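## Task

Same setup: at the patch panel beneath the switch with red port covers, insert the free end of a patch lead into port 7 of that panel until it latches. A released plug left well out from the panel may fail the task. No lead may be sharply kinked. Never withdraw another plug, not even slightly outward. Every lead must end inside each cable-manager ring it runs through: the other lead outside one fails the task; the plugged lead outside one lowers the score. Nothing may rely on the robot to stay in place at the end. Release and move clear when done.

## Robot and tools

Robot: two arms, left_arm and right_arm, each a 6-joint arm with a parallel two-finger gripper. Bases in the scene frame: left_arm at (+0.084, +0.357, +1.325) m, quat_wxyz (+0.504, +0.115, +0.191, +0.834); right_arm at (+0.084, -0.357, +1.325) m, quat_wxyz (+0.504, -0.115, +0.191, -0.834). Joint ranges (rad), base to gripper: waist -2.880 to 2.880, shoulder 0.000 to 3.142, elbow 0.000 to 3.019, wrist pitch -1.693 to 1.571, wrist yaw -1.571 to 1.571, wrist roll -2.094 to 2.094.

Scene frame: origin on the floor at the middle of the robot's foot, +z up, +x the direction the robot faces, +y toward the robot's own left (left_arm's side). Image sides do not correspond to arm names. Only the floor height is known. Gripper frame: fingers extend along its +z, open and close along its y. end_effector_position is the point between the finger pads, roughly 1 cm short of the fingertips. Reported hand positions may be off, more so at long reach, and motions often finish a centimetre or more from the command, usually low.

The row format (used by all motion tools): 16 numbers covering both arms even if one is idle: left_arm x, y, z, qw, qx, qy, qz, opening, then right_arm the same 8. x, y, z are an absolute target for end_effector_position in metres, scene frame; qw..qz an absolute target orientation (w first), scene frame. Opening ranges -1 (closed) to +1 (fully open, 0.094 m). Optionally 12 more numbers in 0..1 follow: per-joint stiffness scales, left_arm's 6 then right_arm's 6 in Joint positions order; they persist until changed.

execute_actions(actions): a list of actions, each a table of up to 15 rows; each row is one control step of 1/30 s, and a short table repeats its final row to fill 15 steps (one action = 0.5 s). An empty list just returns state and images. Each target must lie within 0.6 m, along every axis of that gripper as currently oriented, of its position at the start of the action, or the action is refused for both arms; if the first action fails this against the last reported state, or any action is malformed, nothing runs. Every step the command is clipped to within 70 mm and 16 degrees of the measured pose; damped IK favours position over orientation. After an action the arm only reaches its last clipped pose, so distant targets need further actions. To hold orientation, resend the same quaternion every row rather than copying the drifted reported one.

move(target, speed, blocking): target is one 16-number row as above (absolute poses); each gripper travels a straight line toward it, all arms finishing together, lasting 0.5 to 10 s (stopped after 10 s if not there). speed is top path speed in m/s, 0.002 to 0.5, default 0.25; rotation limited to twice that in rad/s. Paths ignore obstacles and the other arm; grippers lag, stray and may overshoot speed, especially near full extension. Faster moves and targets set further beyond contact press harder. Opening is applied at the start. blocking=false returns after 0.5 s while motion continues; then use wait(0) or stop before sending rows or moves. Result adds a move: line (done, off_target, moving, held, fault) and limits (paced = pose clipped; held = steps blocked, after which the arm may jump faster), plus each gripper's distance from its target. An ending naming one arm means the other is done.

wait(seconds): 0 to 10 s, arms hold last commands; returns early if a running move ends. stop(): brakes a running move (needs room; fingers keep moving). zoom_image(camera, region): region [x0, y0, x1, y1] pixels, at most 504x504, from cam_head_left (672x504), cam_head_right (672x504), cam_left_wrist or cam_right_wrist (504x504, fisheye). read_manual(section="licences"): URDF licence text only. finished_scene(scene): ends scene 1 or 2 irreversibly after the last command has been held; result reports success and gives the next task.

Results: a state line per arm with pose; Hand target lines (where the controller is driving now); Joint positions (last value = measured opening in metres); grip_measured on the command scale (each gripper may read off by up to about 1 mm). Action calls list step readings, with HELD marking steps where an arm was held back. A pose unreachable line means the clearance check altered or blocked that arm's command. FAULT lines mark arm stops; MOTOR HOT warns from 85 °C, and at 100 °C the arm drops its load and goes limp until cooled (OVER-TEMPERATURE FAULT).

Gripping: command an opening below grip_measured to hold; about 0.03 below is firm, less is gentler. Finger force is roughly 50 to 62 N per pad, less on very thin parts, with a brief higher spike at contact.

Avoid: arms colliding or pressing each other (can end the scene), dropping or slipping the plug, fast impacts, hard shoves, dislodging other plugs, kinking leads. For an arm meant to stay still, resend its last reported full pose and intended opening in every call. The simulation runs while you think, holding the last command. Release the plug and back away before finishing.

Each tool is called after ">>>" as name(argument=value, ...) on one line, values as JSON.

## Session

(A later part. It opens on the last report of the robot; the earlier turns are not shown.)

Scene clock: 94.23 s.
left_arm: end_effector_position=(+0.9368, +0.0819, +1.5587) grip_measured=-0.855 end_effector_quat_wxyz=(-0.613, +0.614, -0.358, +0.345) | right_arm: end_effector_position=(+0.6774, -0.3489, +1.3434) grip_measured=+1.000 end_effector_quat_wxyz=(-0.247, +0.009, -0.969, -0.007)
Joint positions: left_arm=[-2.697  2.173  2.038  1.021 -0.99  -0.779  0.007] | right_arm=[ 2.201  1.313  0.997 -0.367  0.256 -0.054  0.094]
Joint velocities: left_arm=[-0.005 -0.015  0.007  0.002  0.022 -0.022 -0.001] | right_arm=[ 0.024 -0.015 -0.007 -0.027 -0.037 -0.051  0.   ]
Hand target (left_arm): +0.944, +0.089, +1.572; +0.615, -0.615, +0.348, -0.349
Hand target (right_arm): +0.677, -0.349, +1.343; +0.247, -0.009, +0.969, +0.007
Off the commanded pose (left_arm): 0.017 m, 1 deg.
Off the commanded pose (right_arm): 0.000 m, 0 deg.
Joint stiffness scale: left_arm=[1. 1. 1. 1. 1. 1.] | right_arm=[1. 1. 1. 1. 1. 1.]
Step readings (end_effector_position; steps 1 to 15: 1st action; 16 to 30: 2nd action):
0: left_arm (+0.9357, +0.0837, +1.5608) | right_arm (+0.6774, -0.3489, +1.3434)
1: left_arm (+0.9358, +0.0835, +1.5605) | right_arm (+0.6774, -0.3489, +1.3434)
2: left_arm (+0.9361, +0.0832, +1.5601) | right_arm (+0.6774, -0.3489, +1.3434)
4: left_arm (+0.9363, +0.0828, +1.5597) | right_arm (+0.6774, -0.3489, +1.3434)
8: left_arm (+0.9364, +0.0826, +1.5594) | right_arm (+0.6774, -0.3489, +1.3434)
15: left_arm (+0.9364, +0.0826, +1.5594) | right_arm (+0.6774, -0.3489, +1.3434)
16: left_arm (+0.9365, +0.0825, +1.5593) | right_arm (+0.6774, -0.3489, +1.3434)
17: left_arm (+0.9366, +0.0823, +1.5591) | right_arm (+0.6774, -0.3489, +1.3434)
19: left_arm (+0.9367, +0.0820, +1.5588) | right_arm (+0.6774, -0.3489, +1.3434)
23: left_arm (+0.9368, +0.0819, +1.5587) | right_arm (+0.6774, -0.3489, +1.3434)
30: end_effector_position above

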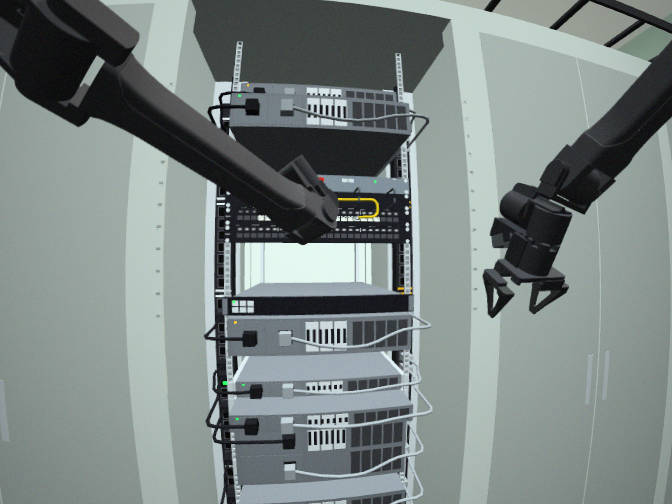

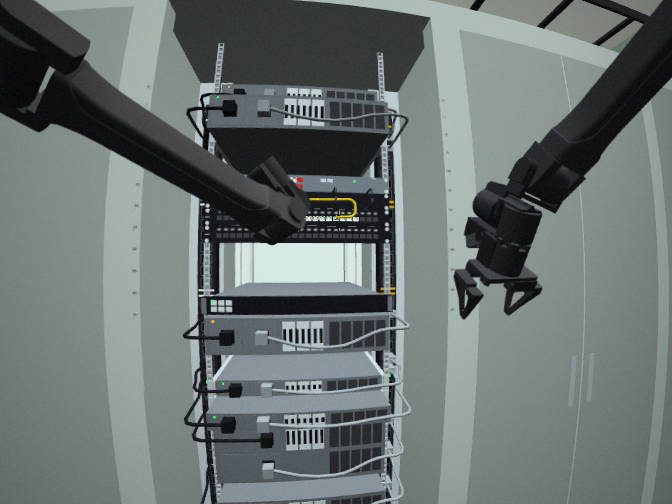

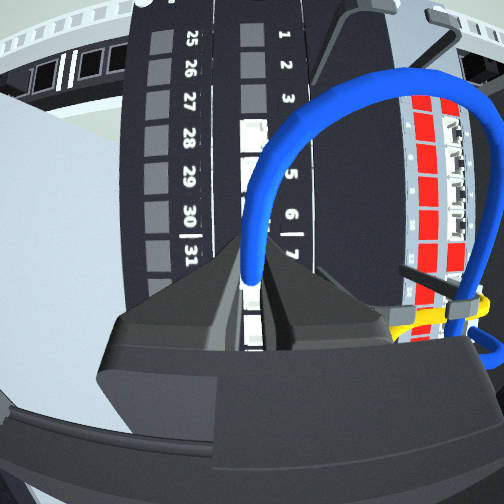

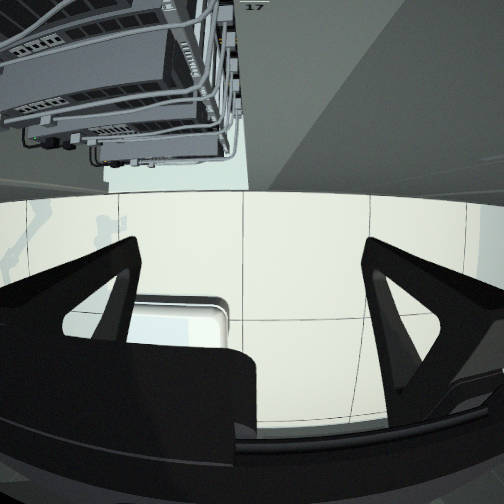

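>>> execute_actions(actions=[[[0.9462,0.0915,1.572,0.6154,-0.6154,0.348,-0.349,-0.89,0.6774,-0.3489,1.3434,-0.247,0.009,-0.969,-0.007,1]],[[0.9462,0.0915,1.572,0.6154,-0.6154,0.348,-0.349,-0.89,0.6774,-0.3489,1.3434,-0.247,0.009,-0.969,-0.007,1]]])

Scene clock: 95.43 s.
left_arm: end_effector_position=(+0.9371, +0.0814, +1.5583) grip_measured=-0.855 end_effector_quat_wxyz=(-0.612, +0.614, -0.359, +0.346) | right_arm: end_effector_position=(+0.6774, -0.3489, +1.3434) grip_measured=+1.000 end_effector_quat_wxyz=(-0.247, +0.009, -0.969, -0.007)
Joint positions: left_arm=[-2.697  2.173  2.038  1.017 -0.989 -0.784  0.007] | right_arm=[ 2.201  1.313  0.997 -0.367  0.256 -0.054  0.094]
Joint velocities: left_arm=[-0.015 -0.005 -0.002  0.002 -0.037  0.022 -0.   ] | right_arm=[ 0.005 -0.005 -0.022 -0.002 -0.022  0.007  0.   ]
Hand target (left_arm): +0.945, +0.092, +1.572; +0.615, -0.615, +0.348, -0.349
Hand target (right_arm): +0.677, -0.349, +1.343; +0.247, -0.009, +0.969, +0.007
Off the commanded pose (left_arm): 0.019 m, 1 deg.
Off the commanded pose (right_arm): 0.000 m, 0 deg.
Joint stiffness scale: left_arm=[1. 1. 1. 1. 1. 1.] | right_arm=[1. 1. 1. 1. 1. 1.]
Step readings (end_effector_position; steps 1 to 15: 1st action; 16 to 30: 2nd action):
0: left_arm (+0.9368, +0.0819, +1.5587) | right_arm (+0.6774, -0.3489, +1.3434)
1: left_arm (+0.9368, +0.0818, +1.5586) | right_arm (+0.6774, -0.3489, +1.3434)
2: left_arm (+0.9369, +0.0817, +1.5585) | right_arm (+0.6774, -0.3489, +1.3434)
4: left_arm (+0.9370, +0.0815, +1.5584) | right_arm (+0.6774, -0.3489, +1.3434)
8: left_arm (+0.9371, +0.0814, +1.5583) | right_arm (+0.6774, -0.3489, +1.3434)
15: left_arm (+0.9371, +0.0814, +1.5583) | right_arm (+0.6774, -0.3489, +1.3434)
16: left_arm (+0.9371, +0.0814, +1.5583) | right_arm (+0.6774, -0.3489, +1.3434)
17: left_arm (+0.9371, +0.0814, +1.5583) | right_arm (+0.6774, -0.3489, +1.3434)
19: left_arm (+0.9371, +0.0814, +1.5583) | right_arm (+0.6774, -0.3489, +1.3434)
23: left_arm (+0.9371, +0.0814, +1.5583) | right_arm (+0.6774, -0.3489, +1.3434)
30: end_effector_position above

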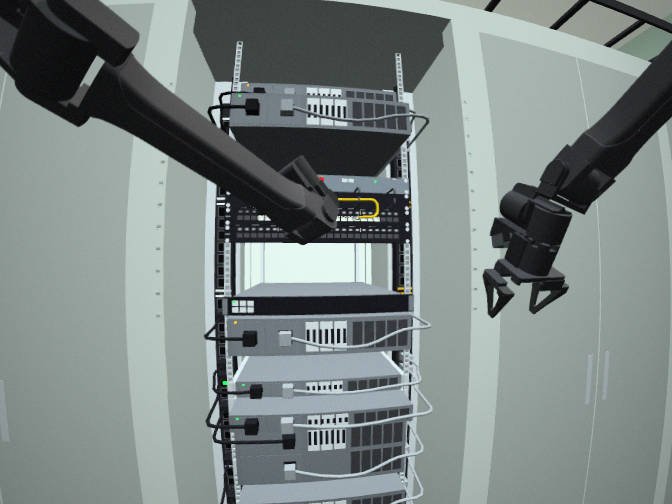

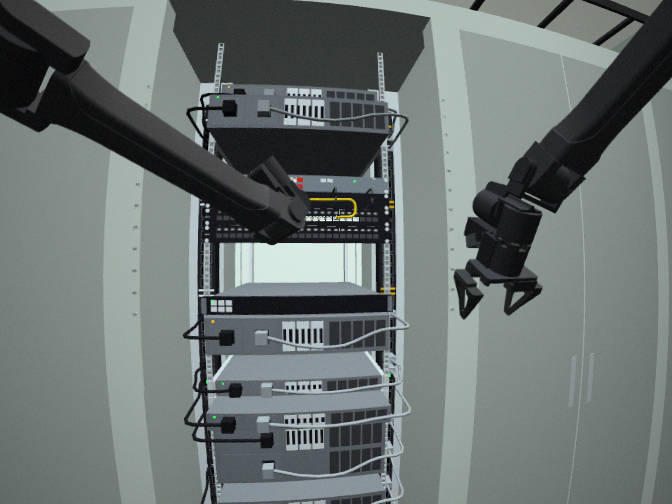

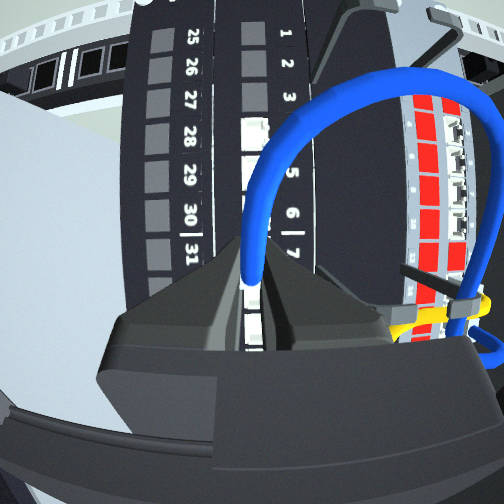

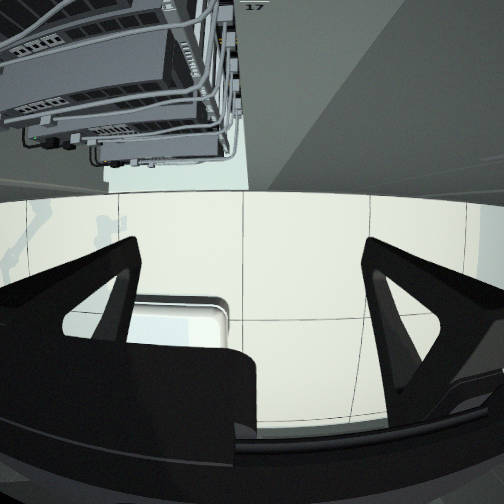

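>>> execute_actions(actions=[[[0.9470,0.0940,1.5715,0.6154,-0.6154,0.348,-0.349,-0.89,0.6774,-0.3489,1.3434,-0.247,0.009,-0.969,-0.007,1]],[[0.9478,0.0965,1.571,0.6154,-0.6154,0.348,-0.349,-0.89,0.6774,-0.3489,1.3434,-0.247,0.009,-0.969,-0.007,1]]])

>>> zoom_image(camera="cam_left_wrist", region=[150,150,350,350])

Scene clock: 96.53 s.
left_arm: end_effector_position=(+0.9377, +0.0804, +1.5581) grip_measured=-0.855 end_effector_quat_wxyz=(-0.611, +0.613, -0.359, +0.349) | right_arm: end_effector_position=(+0.6774, -0.3489, +1.3434) grip_measured=+1.000 end_effector_quat_wxyz=(-0.247, +0.009, -0.969, -0.007)
Joint positions: left_arm=[-2.697  2.173  2.038  1.012 -0.985 -0.793  0.007] | right_arm=[ 2.201  1.313  0.997 -0.367  0.256 -0.054  0.094]
Joint velocities: left_arm=[-0.005 -0.024  0.012 -0.002 -0.066 -0.007 -0.001] | right_arm=[-0.005 -0.015  0.002  0.007  0.037  0.007  0.   ]
Hand target (left_arm): +0.947, +0.097, +1.571; +0.615, -0.615, +0.348, -0.349
Hand target (right_arm): +0.677, -0.349, +1.343; +0.247, -0.009, +0.969, +0.007
Off the commanded pose (left_arm): 0.023 m, 1 deg.
Off the commanded pose (right_arm): 0.000 m, 0 deg.
Joint stiffness scale: left_arm=[1. 1. 1. 1. 1. 1.] | right_arm=[1. 1. 1. 1. 1. 1.]
Step readings (end_effector_position; steps 1 to 15: 1st action; 16 to 30: 2nd action):
0: left_arm (+0.9371, +0.0814, +1.5583) | right_arm (+0.6774, -0.3489, +1.3434)
1: left_arm (+0.9371, +0.0813, +1.5584) | right_arm (+0.6774, -0.3489, +1.3434)
2: left_arm (+0.9372, +0.0812, +1.5585) | right_arm (+0.6774, -0.3489, +1.3434)
4: left_arm (+0.9372, +0.0812, +1.5585) | right_arm (+0.6774, -0.3489, +1.3434)
8: left_arm (+0.9372, +0.0812, +1.5585) | right_arm (+0.6774, -0.3489, +1.3434)
15: left_arm (+0.9372, +0.0812, +1.5585) | right_arm (+0.6774, -0.3489, +1.3434)
16: left_arm (+0.9373, +0.0810, +1.5586) | right_arm (+0.6774, -0.3489, +1.3434)
17: left_arm (+0.9375, +0.0807, +1.5585) | right_arm (+0.6774, -0.3489, +1.3434)
19: left_arm (+0.9376, +0.0805, +1.5583) | right_arm (+0.6774, -0.3489, +1.3434)
23: left_arm (+0.9377, +0.0804, +1.5581) | right_arm (+0.6774, -0.3489, +1.3434)
30: end_effector_position above

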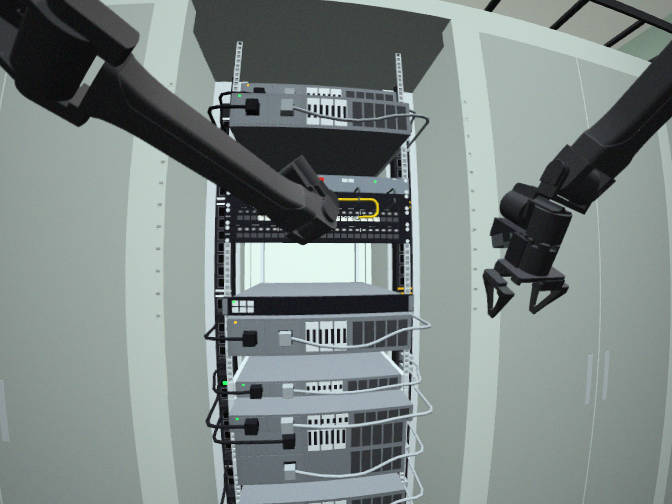

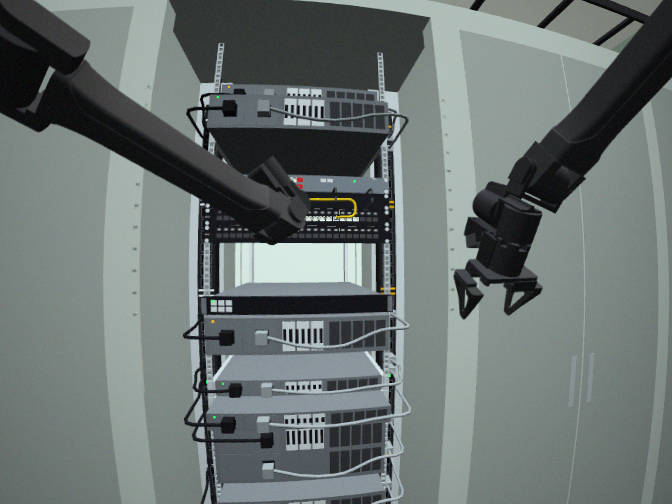

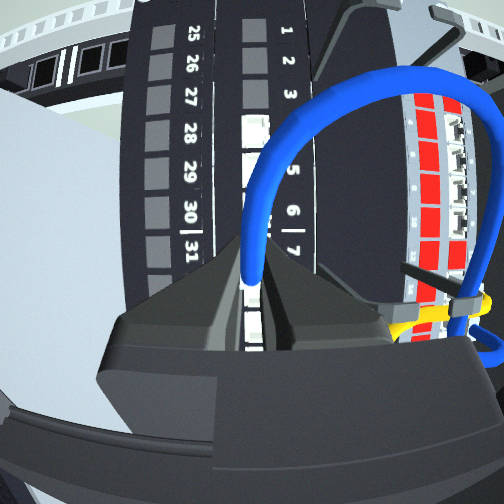

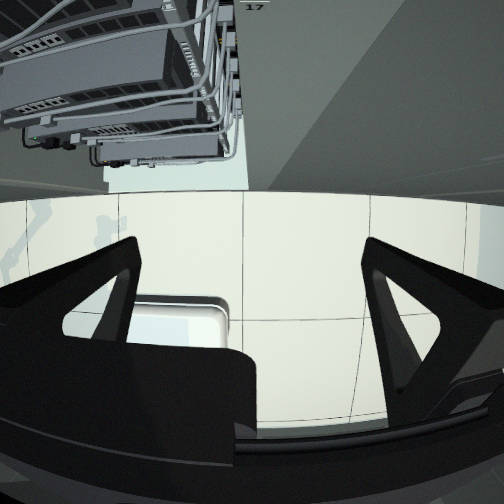

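Region (150, 150, 350, 350) of cam_left_wrist's 504x504 image, scaled by 2.520, with more detail than that image has.

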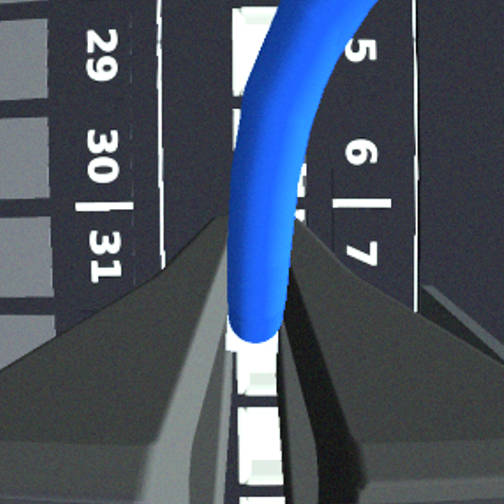

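>>> execute_actions(actions=[[[0.9478,0.0995,1.571,0.6154,-0.6154,0.348,-0.349,-0.89,0.6774,-0.3489,1.3434,-0.247,0.009,-0.969,-0.007,1]],[[0.9478,0.102,1.571,0.6154,-0.6154,0.348,-0.349,-0.89,0.6774,-0.3489,1.3434,-0.247,0.009,-0.969,-0.007,1]]])

Scene clock: 97.77 s.
left_arm: end_effector_position=(+0.9387, +0.0818, +1.5578) grip_measured=-0.855 end_effector_quat_wxyz=(-0.611, +0.614, -0.356, +0.352) | right_arm: end_effector_position=(+0.6774, -0.3489, +1.3434) grip_measured=+1.000 end_effector_quat_wxyz=(-0.247, +0.009, -0.969, -0.007)
Joint positions: left_arm=[-2.694  2.173  2.038  1.012 -0.981 -0.801  0.007] | right_arm=[ 2.201  1.313  0.997 -0.367  0.256 -0.054  0.094]
Joint velocities: left_arm=[ 0.005  0.005  0.002  0.007  0.022  0.007 -0.   ] | right_arm=[-0.005 -0.015 -0.002 -0.002 -0.022 -0.007  0.   ]
Hand target (left_arm): +0.947, +0.102, +1.571; +0.615, -0.615, +0.348, -0.349
Hand target (right_arm): +0.677, -0.349, +1.343; +0.247, -0.009, +0.969, +0.007
Off the commanded pose (left_arm): 0.026 m, 1 deg.
Off the commanded pose (right_arm): 0.000 m, 0 deg.
Joint stiffness scale: left_arm=[1. 1. 1. 1. 1. 1.] | right_arm=[1. 1. 1. 1. 1. 1.]
Step readings (end_effector_position; steps 1 to 15: 1st action; 16 to 30: 2nd action):
0: left_arm (+0.9377, +0.0804, +1.5581) | right_arm (+0.6774, -0.3489, +1.3434)
1: left_arm (+0.9377, +0.0803, +1.5582) | right_arm (+0.6774, -0.3489, +1.3434)
2: left_arm (+0.9378, +0.0802, +1.5583) | right_arm (+0.6774, -0.3489, +1.3434)
4: left_arm (+0.9378, +0.0802, +1.5584) | right_arm (+0.6774, -0.3489, +1.3434)
8: left_arm (+0.9378, +0.0802, +1.5584) | right_arm (+0.6774, -0.3489, +1.3434)
15: left_arm (+0.9378, +0.0802, +1.5584) | right_arm (+0.6774, -0.3489, +1.3434)
16: left_arm (+0.9379, +0.0804, +1.5584) | right_arm (+0.6774, -0.3489, +1.3434)
17: left_arm (+0.9380, +0.0803, +1.5584) | right_arm (+0.6774, -0.3489, +1.3434)
19: left_arm (+0.9381, +0.0805, +1.5583) | right_arm (+0.6774, -0.3489, +1.3434)
23: left_arm (+0.9384, +0.0813, +1.5580) | right_arm (+0.6774, -0.3489, +1.3434)
30: end_effector_position above

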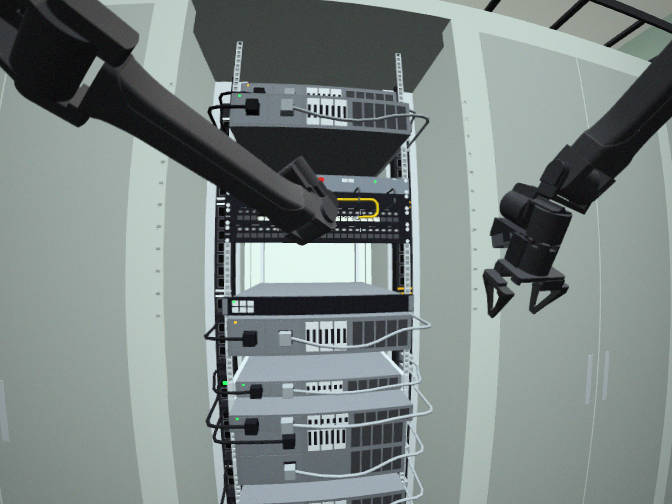

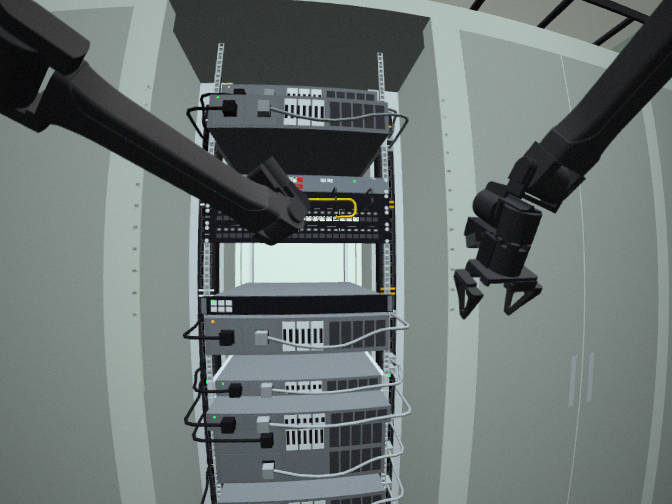

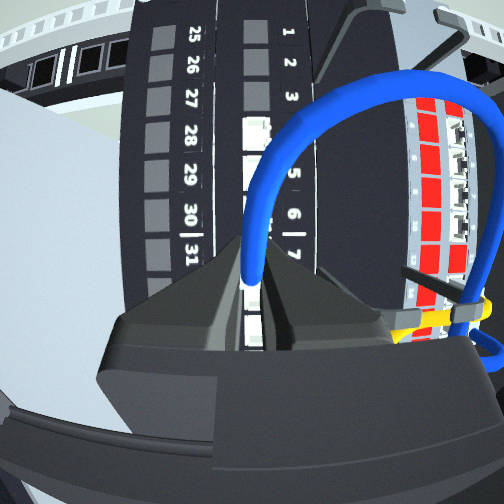

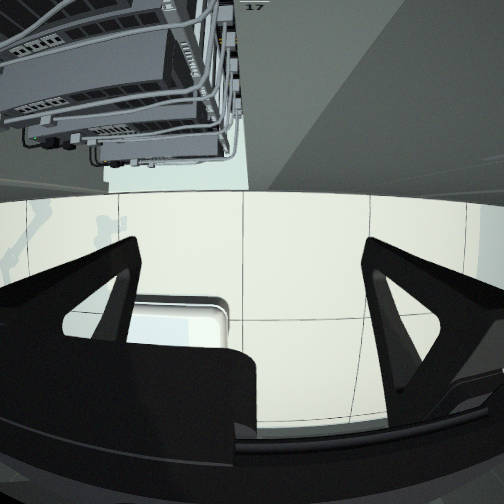

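>>> execute_actions(actions=[[[0.9475,0.1035,1.574,0.6154,-0.6154,0.348,-0.349,-0.89,0.6774,-0.3489,1.3434,-0.247,0.009,-0.969,-0.007,1]],[[0.9472,0.105,1.577,0.6154,-0.6154,0.348,-0.349,-0.89,0.6774,-0.3489,1.3434,-0.247,0.009,-0.969,-0.007,1]]])

Scene clock: 99.03 s.
left_arm: end_effector_position=(+0.9389, +0.0815, +1.5575) grip_measured=-0.855 end_effector_quat_wxyz=(-0.610, +0.613, -0.358, +0.351) | right_arm: end_effector_position=(+0.6774, -0.3489, +1.3434) grip_measured=+1.000 end_effector_quat_wxyz=(-0.247, +0.009, -0.969, -0.007)
Joint positions: left_arm=[-2.694  2.172  2.038  1.007 -0.981 -0.801  0.007] | right_arm=[ 2.201  1.313  0.997 -0.367  0.256 -0.054  0.094]
Joint velocities: left_arm=[-0.015 -0.015 -0.007 -0.012 -0.007 -0.037  0.001] | right_arm=[-0.005 -0.015 -0.002  0.012  0.007  0.022  0.   ]
Hand target (left_arm): +0.946, +0.105, +1.577; +0.616, -0.615, +0.348, -0.349
Hand target (right_arm): +0.677, -0.349, +1.343; +0.247, -0.009, +0.969, +0.007
Off the commanded pose (left_arm): 0.032 m, 1 deg.
Off the commanded pose (right_arm): 0.000 m, 0 deg.
Joint stiffness scale: left_arm=[1. 1. 1. 1. 1. 1.] | right_arm=[1. 1. 1. 1. 1. 1.]
Step readings (end_effector_position; steps 1 to 15: 1st action; 16 to 30: 2nd action):
0: left_arm (+0.9387, +0.0818, +1.5578) | right_arm (+0.6774, -0.3489, +1.3434)
1: left_arm (+0.9387, +0.0818, +1.5577) | right_arm (+0.6774, -0.3489, +1.3434)
2: left_arm (+0.9388, +0.0816, +1.5576) | right_arm (+0.6774, -0.3489, +1.3434)
4: left_arm (+0.9389, +0.0814, +1.5573) | right_arm (+0.6774, -0.3489, +1.3434)
8: left_arm (+0.9389, +0.0814, +1.5572) | right_arm (+0.6774, -0.3489, +1.3434)
15: left_arm (+0.9389, +0.0814, +1.5572) | right_arm (+0.6774, -0.3489, +1.3434)
16: left_arm (+0.9389, +0.0814, +1.5572) | right_arm (+0.6774, -0.3489, +1.3434)
17: left_arm (+0.9389, +0.0814, +1.5572) | right_arm (+0.6774, -0.3489, +1.3434)
19: left_arm (+0.9389, +0.0814, +1.5572) | right_arm (+0.6774, -0.3489, +1.3434)
23: left_arm (+0.9389, +0.0814, +1.5572) | right_arm (+0.6774, -0.3489, +1.3434)
30: end_effector_position above

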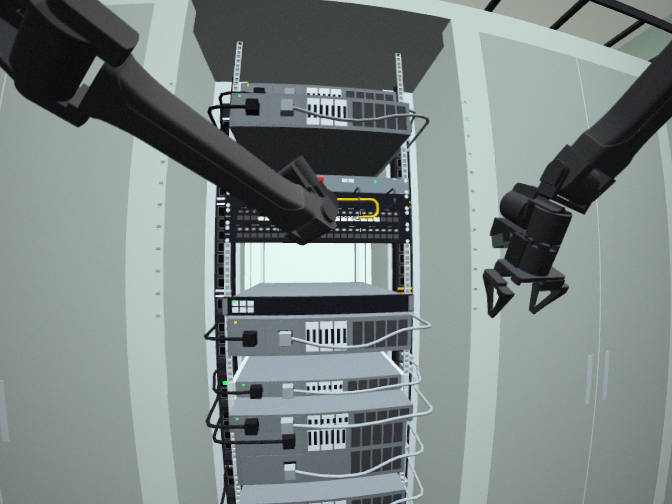

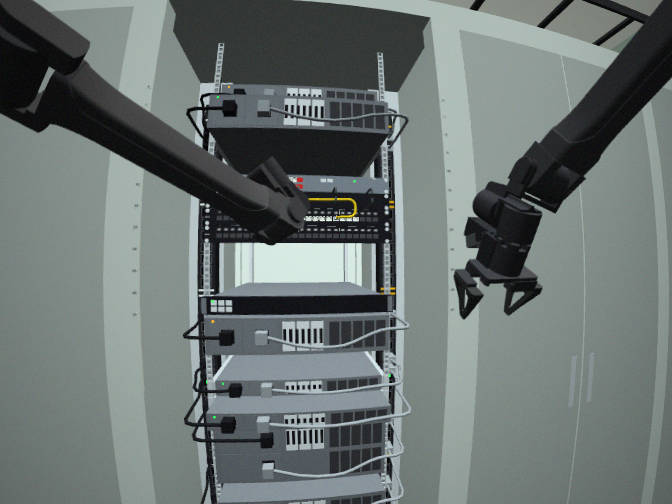

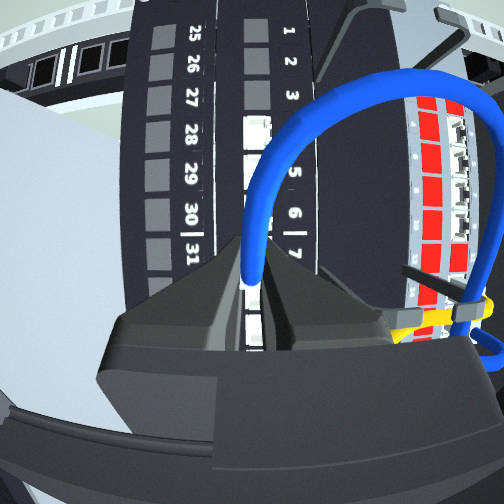

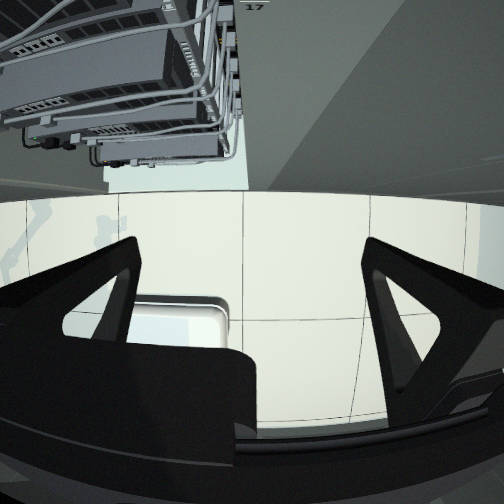

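Shoulder starts moving already.

>>> execute_actions(actions=[[[0.9472,0.107,1.5795,0.6154,-0.6154,0.348,-0.349,-0.89,0.6774,-0.3489,1.3434,-0.247,0.009,-0.969,-0.007,1]],[[0.9472,0.107,1.5795,0.6154,-0.6154,0.348,-0.349,-0.89,0.6774,-0.3489,1.3434,-0.247,0.009,-0.969,-0.007,1]]])

>>> zoom_image(camera="cam_left_wrist", region=[150,150,350,350])

Scene clock: 100.23 s.
left_arm: end_effector_position=(+0.9385, +0.0826, +1.5592) grip_measured=-0.855 end_effector_quat_wxyz=(-0.610, +0.613, -0.360, +0.350) | right_arm: end_effector_position=(+0.6774, -0.3489, +1.3434) grip_measured=+1.000 end_effector_quat_wxyz=(-0.247, +0.009, -0.969, -0.007)
Joint positions: left_arm=[-2.694  2.165  2.031  1.001 -0.981 -0.802  0.007] | right_arm=[ 2.201  1.313  0.997 -0.367  0.256 -0.054  0.094]
Joint velocities: left_arm=[-0.005  0.005 -0.007 -0.002  0.037  0.037  0.   ] | right_arm=[-0.015 -0.015  0.012 -0.007  0.037  0.095  0.   ]
Hand target (left_arm): +0.946, +0.107, +1.579; +0.615, -0.615, +0.348, -0.349
Hand target (right_arm): +0.677, -0.349, +1.343; +0.247, -0.009, +0.969, +0.007
Off the commanded pose (left_arm): 0.033 m, 2 deg.
Off the commanded pose (right_arm): 0.000 m, 0 deg.
Joint stiffness scale: left_arm=[1. 1. 1. 1. 1. 1.] | right_arm=[1. 1. 1. 1. 1. 1.]
Step readings (end_effector_position; steps 1 to 15: 1st action; 16 to 30: 2nd action):
0: left_arm (+0.9389, +0.0815, +1.5575) | right_arm (+0.6774, -0.3489, +1.3434)
1: left_arm (+0.9389, +0.0813, +1.5572) | right_arm (+0.6774, -0.3489, +1.3434)
2: left_arm (+0.9387, +0.0814, +1.5571) | right_arm (+0.6774, -0.3489, +1.3434)
4: left_arm (+0.9385, +0.0815, +1.5569) | right_arm (+0.6774, -0.3489, +1.3434)
8: left_arm (+0.9385, +0.0821, +1.5582) | right_arm (+0.6774, -0.3489, +1.3434)
15: left_arm (+0.9385, +0.0827, +1.5593) | right_arm (+0.6774, -0.3489, +1.3434)
16: left_arm (+0.9385, +0.0827, +1.5593) | right_arm (+0.6774, -0.3489, +1.3434)
17: left_arm (+0.9385, +0.0827, +1.5593) | right_arm (+0.6774, -0.3489, +1.3434)
19: left_arm (+0.9385, +0.0826, +1.5592) | right_arm (+0.6774, -0.3489, +1.3434)
23: left_arm (+0.9385, +0.0826, +1.5592) | right_arm (+0.6774, -0.3489, +1.3434)
30: end_effector_position above

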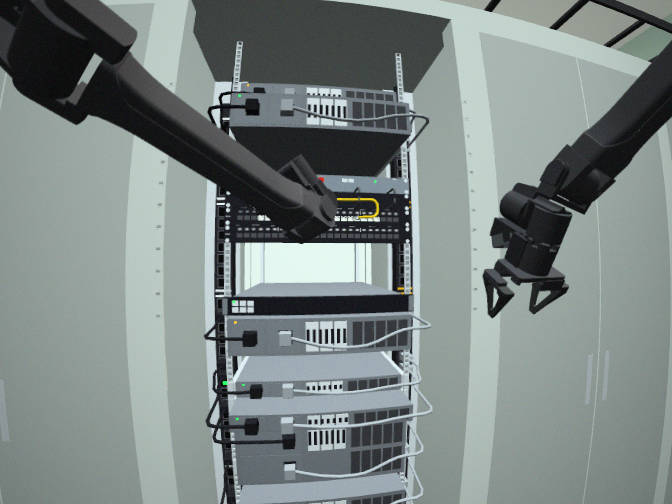

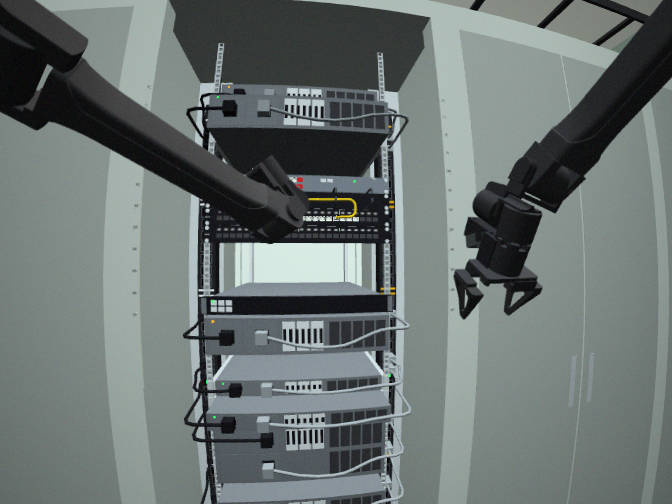

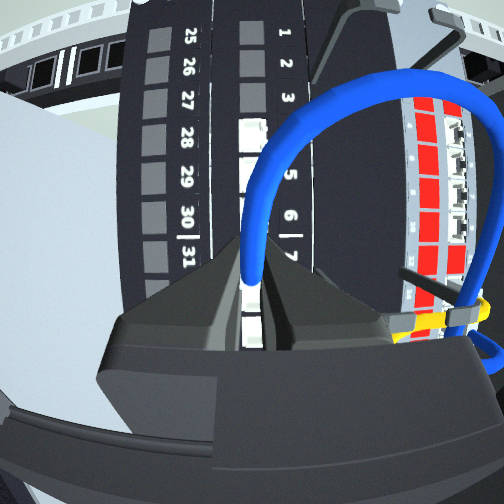

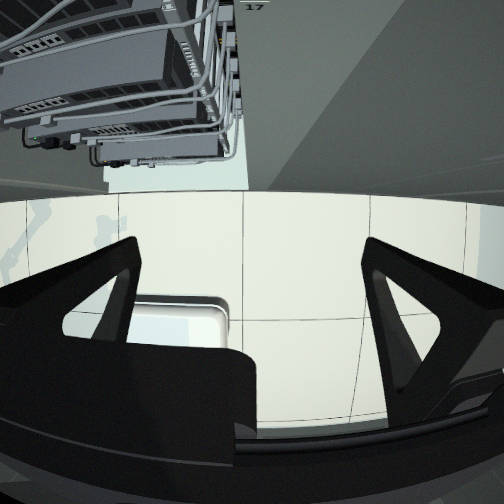

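Region (150, 150, 350, 350) of cam_left_wrist's 504x504 image, scaled by 2.520, with more detail than that image has.

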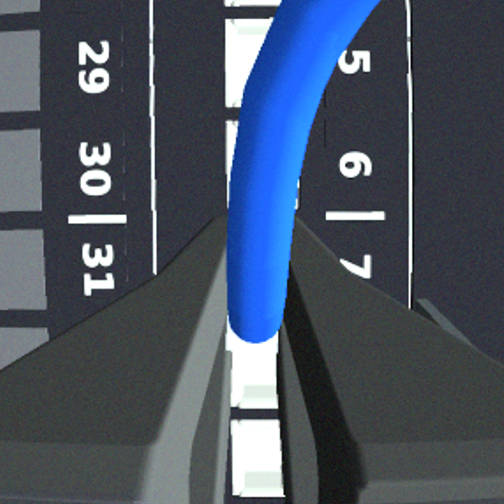

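>>> execute_actions(actions=[[[0.9472,0.109,1.5795,0.6154,-0.6154,0.348,-0.349,-0.89,0.6774,-0.3489,1.3434,-0.247,0.009,-0.969,-0.007,1]],[[0.9472,0.109,1.5795,0.6154,-0.6154,0.348,-0.349,-0.89,0.6774,-0.3489,1.3434,-0.247,0.009,-0.969,-0.007,1]]])

>>> zoom_image(camera="cam_left_wrist", region=[150,150,350,350])

Scene clock: 101.40 s.
left_arm: end_effector_position=(+0.9386, +0.0845, +1.5587) grip_measured=-0.855 end_effector_quat_wxyz=(-0.610, +0.613, -0.361, +0.350) | right_arm: end_effector_position=(+0.6774, -0.3489, +1.3434) grip_measured=+1.000 end_effector_quat_wxyz=(-0.247, +0.009, -0.969, -0.007)
Joint positions: left_arm=[-2.692  2.161  2.024  1.001 -0.979 -0.805  0.007] | right_arm=[ 2.201  1.313  0.997 -0.367  0.256 -0.054  0.094]
Joint velocities: left_arm=[-0.015 -0.015 -0.012 -0.012  0.037  0.066  0.   ] | right_arm=[-0.015  0.005  0.007 -0.007  0.022 -0.037  0.   ]
Hand target (left_arm): +0.946, +0.109, +1.579; +0.615, -0.615, +0.348, -0.349
Hand target (right_arm): +0.677, -0.349, +1.343; +0.247, -0.009, +0.969, +0.007
Off the commanded pose (left_arm): 0.033 m, 2 deg.
Off the commanded pose (right_arm): 0.000 m, 0 deg.
Joint stiffness scale: left_arm=[1. 1. 1. 1. 1. 1.] | right_arm=[1. 1. 1. 1. 1. 1.]
Step readings (end_effector_position; steps 1 to 15: 1st action; 16 to 30: 2nd action):
0: left_arm (+0.9385, +0.0826, +1.5592) | right_arm (+0.6774, -0.3489, +1.3434)
1: left_arm (+0.9385, +0.0825, +1.5591) | right_arm (+0.6774, -0.3489, +1.3434)
2: left_arm (+0.9384, +0.0829, +1.5592) | right_arm (+0.6774, -0.3489, +1.3434)
4: left_arm (+0.9382, +0.0832, +1.5587) | right_arm (+0.6774, -0.3489, +1.3434)
8: left_arm (+0.9384, +0.0841, +1.5585) | right_arm (+0.6774, -0.3489, +1.3434)
15: left_arm (+0.9385, +0.0845, +1.5586) | right_arm (+0.6774, -0.3489, +1.3434)
16: left_arm (+0.9385, +0.0845, +1.5586) | right_arm (+0.6774, -0.3489, +1.3434)
17: left_arm (+0.9385, +0.0845, +1.5586) | right_arm (+0.6774, -0.3489, +1.3434)
19: left_arm (+0.9385, +0.0845, +1.5586) | right_arm (+0.6774, -0.3489, +1.3434)
23: left_arm (+0.9386, +0.0845, +1.5587) | right_arm (+0.6774, -0.3489, +1.3434)
30: end_effector_position above

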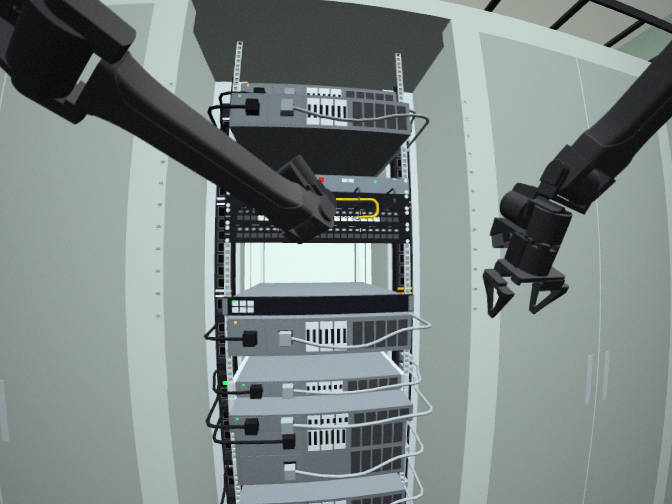

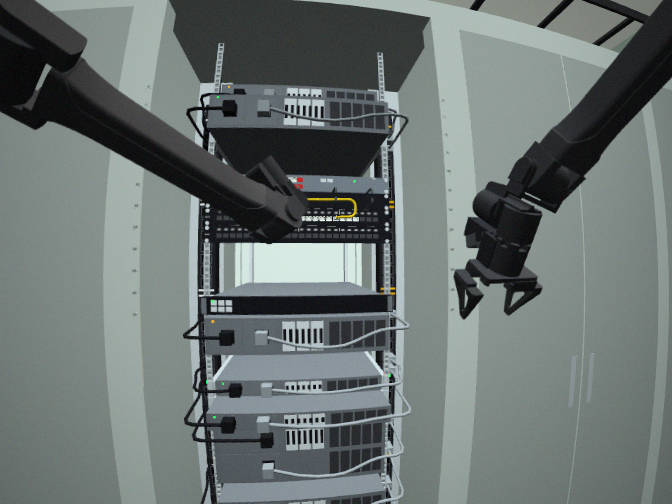

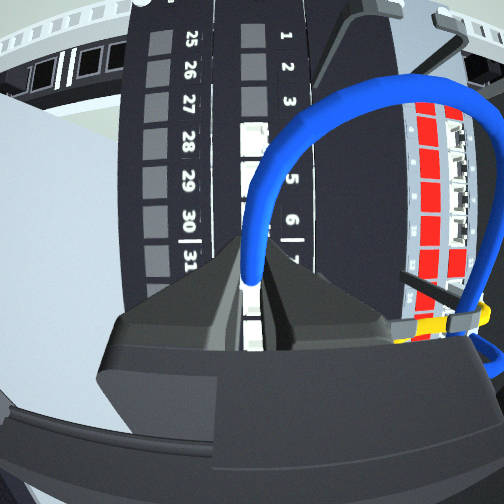

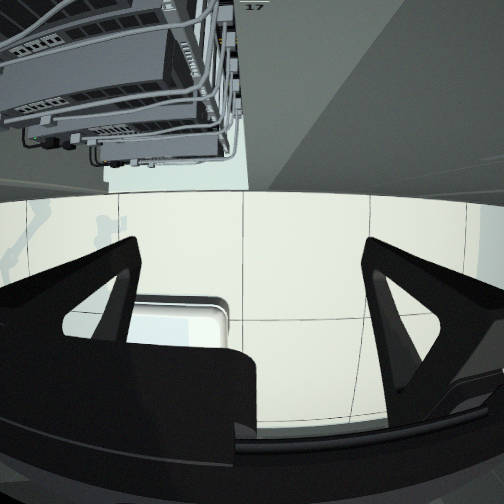

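Region (150, 150, 350, 350) of cam_left_wrist's 504x504 image, scaled by 2.520, with more detail than that image has.

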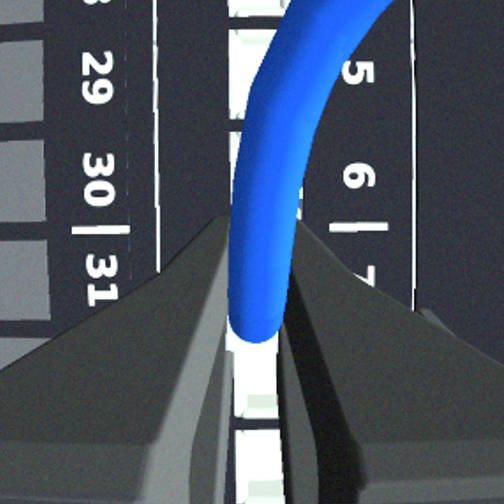

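>>> execute_actions(actions=[[[0.9487,0.1086,1.580,0.6154,-0.6154,0.348,-0.349,-0.89,0.6774,-0.3489,1.3434,-0.247,0.009,-0.969,-0.007,1]],[[0.9502,0.1081,1.5804,0.6154,-0.6154,0.348,-0.349,-0.89,0.6774,-0.3489,1.3434,-0.247,0.009,-0.969,-0.007,1]]])

Scene clock: 102.60 s.
left_arm: end_effector_position=(+0.9391, +0.0835, +1.5575) grip_measured=-0.855 end_effector_quat_wxyz=(-0.609, +0.612, -0.365, +0.348) | right_arm: end_effector_position=(+0.6774, -0.3489, +1.3434) grip_measured=+1.000 end_effector_quat_wxyz=(-0.247, +0.009, -0.969, -0.007)
Joint positions: left_arm=[-2.692  2.161  2.024  0.991 -0.979 -0.805  0.007] | right_arm=[ 2.201  1.313  0.997 -0.367  0.256 -0.054  0.094]
Joint velocities: left_arm=[-0.024 -0.005 -0.007  0.002 -0.037  0.022 -0.   ] | right_arm=[ 0.015 -0.005 -0.012  0.012 -0.022 -0.081  0.   ]
Hand target (left_arm): +0.948, +0.108, +1.580; +0.615, -0.615, +0.348, -0.349
Hand target (right_arm): +0.677, -0.349, +1.343; +0.247, -0.009, +0.969, +0.007
Off the commanded pose (left_arm): 0.035 m, 2 deg.
Off the commanded pose (right_arm): 0.000 m, 0 deg.
Joint stiffness scale: left_arm=[1. 1. 1. 1. 1. 1.] | right_arm=[1. 1. 1. 1. 1. 1.]
Step readings (end_effector_position; steps 1 to 15: 1st action; 16 to 30: 2nd action):
0: left_arm (+0.9386, +0.0845, +1.5587) | right_arm (+0.6774, -0.3489, +1.3434)
1: left_arm (+0.9386, +0.0844, +1.5586) | right_arm (+0.6774, -0.3489, +1.3434)
2: left_arm (+0.9387, +0.0842, +1.5584) | right_arm (+0.6774, -0.3489, +1.3434)
4: left_arm (+0.9388, +0.0840, +1.5582) | right_arm (+0.6774, -0.3489, +1.3434)
8: left_arm (+0.9389, +0.0839, +1.5580) | right_arm (+0.6774, -0.3489, +1.3434)
15: left_arm (+0.9389, +0.0839, +1.5580) | right_arm (+0.6774, -0.3489, +1.3434)
16: left_arm (+0.9389, +0.0838, +1.5579) | right_arm (+0.6774, -0.3489, +1.3434)
17: left_arm (+0.9390, +0.0837, +1.5578) | right_arm (+0.6774, -0.3489, +1.3434)
19: left_arm (+0.9390, +0.0836, +1.5576) | right_arm (+0.6774, -0.3489, +1.3434)
23: left_arm (+0.9391, +0.0835, +1.5575) | right_arm (+0.6774, -0.3489, +1.3434)
30: end_effector_position above

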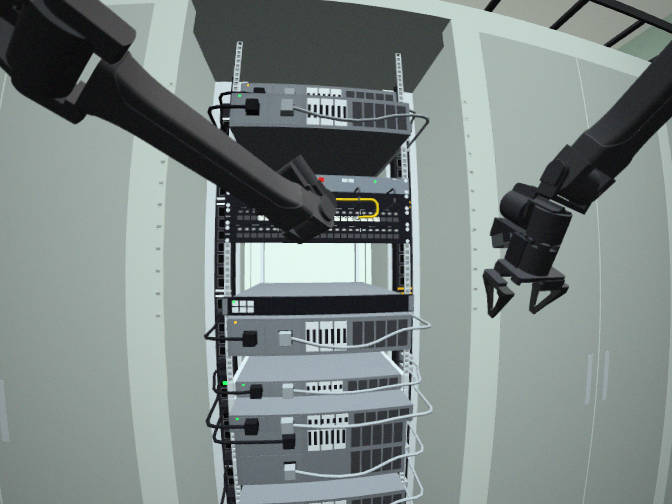

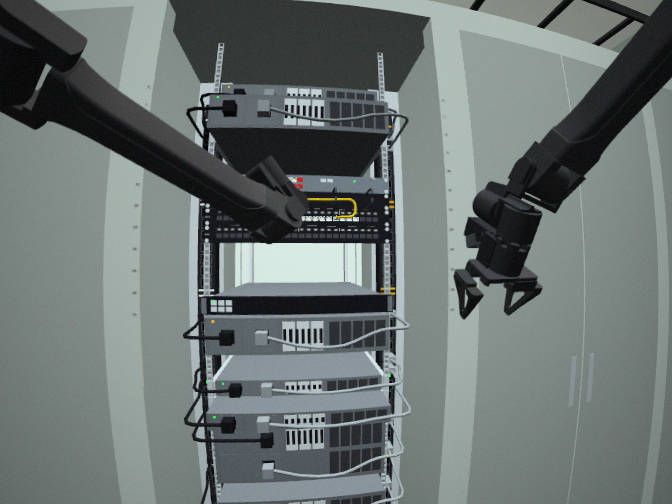

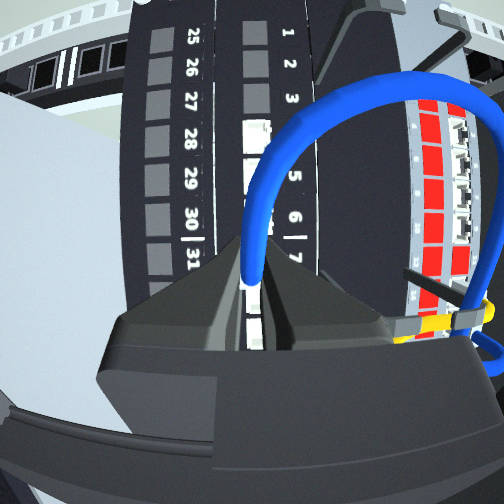

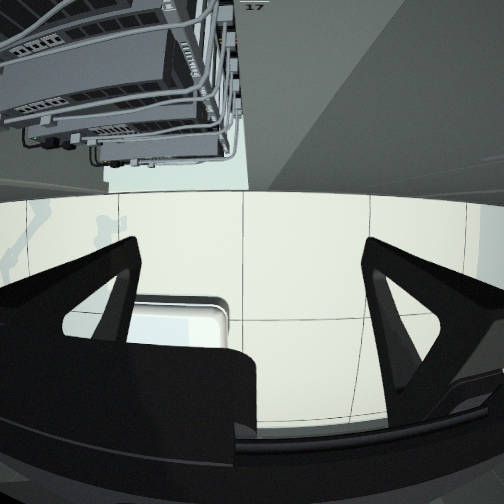

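>>> execute_actions(actions=[[[0.9515,0.1086,1.5815,0.6154,-0.6154,0.348,-0.349,-0.89,0.6774,-0.3489,1.3434,-0.247,0.009,-0.969,-0.007,1]],[[0.9515,0.1086,1.5815,0.6154,-0.6154,0.348,-0.349,-0.89,0.6774,-0.3489,1.3434,-0.247,0.009,-0.969,-0.007,1]]])

Scene clock: 103.80 s.
left_arm: end_effector_position=(+0.9398, +0.0836, +1.5567) grip_measured=-0.855 end_effector_quat_wxyz=(-0.609, +0.611, -0.366, +0.347) | right_arm: end_effector_position=(+0.6774, -0.3489, +1.3434) grip_measured=+1.000 end_effector_quat_wxyz=(-0.247, +0.009, -0.969, -0.007)
Joint positions: left_arm=[-2.69   2.161  2.024  0.986 -0.978 -0.807  0.007] | right_arm=[ 2.201  1.313  0.997 -0.367  0.256 -0.054  0.094]
Joint velocities: left_arm=[-0.005 -0.005 -0.002  0.012  0.007  0.037  0.001] | right_arm=[-0.005 -0.005  0.007  0.022  0.022 -0.051  0.   ]
Hand target (left_arm): +0.950, +0.109, +1.581; +0.615, -0.615, +0.348, -0.349
Hand target (right_arm): +0.677, -0.349, +1.343; +0.247, -0.009, +0.969, +0.007
Off the commanded pose (left_arm): 0.037 m, 2 deg.
Off the commanded pose (right_arm): 0.000 m, 0 deg.
Joint stiffness scale: left_arm=[1. 1. 1. 1. 1. 1.] | right_arm=[1. 1. 1. 1. 1. 1.]
Step readings (end_effector_position; steps 1 to 15: 1st action; 16 to 30: 2nd action):
0: left_arm (+0.9391, +0.0835, +1.5575) | right_arm (+0.6774, -0.3489, +1.3434)
1: left_arm (+0.9392, +0.0833, +1.5574) | right_arm (+0.6774, -0.3489, +1.3434)
2: left_arm (+0.9393, +0.0831, +1.5573) | right_arm (+0.6774, -0.3489, +1.3434)
4: left_arm (+0.9395, +0.0832, +1.5570) | right_arm (+0.6774, -0.3489, +1.3434)
8: left_arm (+0.9397, +0.0834, +1.5568) | right_arm (+0.6774, -0.3489, +1.3434)
15: left_arm (+0.9398, +0.0836, +1.5567) | right_arm (+0.6774, -0.3489, +1.3434)
16: left_arm (+0.9398, +0.0836, +1.5567) | right_arm (+0.6774, -0.3489, +1.3434)
17: left_arm (+0.9398, +0.0836, +1.5567) | right_arm (+0.6774, -0.3489, +1.3434)
19: left_arm (+0.9398, +0.0836, +1.5567) | right_arm (+0.6774, -0.3489, +1.3434)
23: left_arm (+0.9398, +0.0836, +1.5567) | right_arm (+0.6774, -0.3489, +1.3434)
30: end_effector_position above

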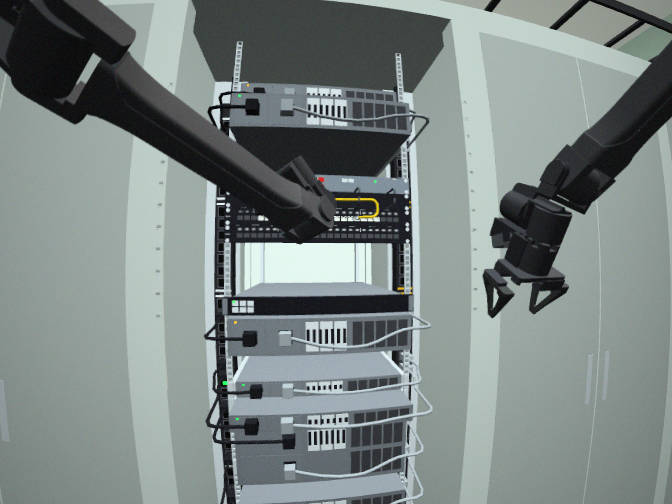

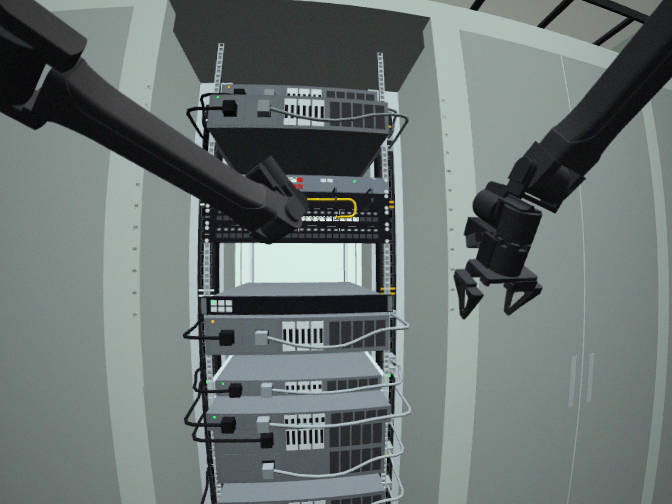

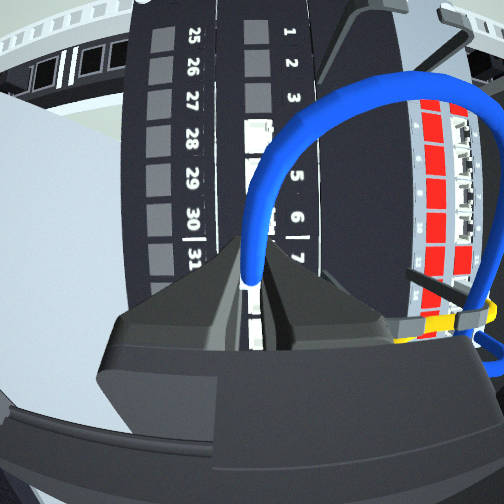

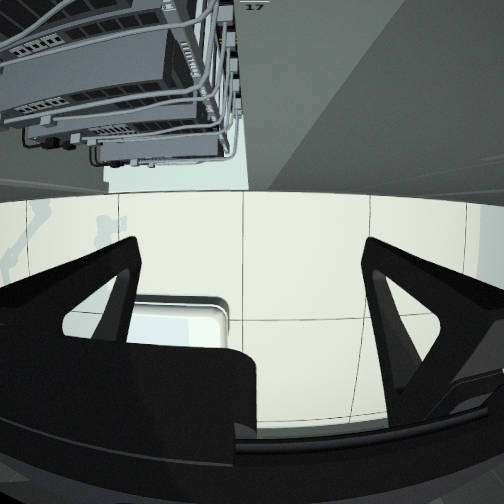

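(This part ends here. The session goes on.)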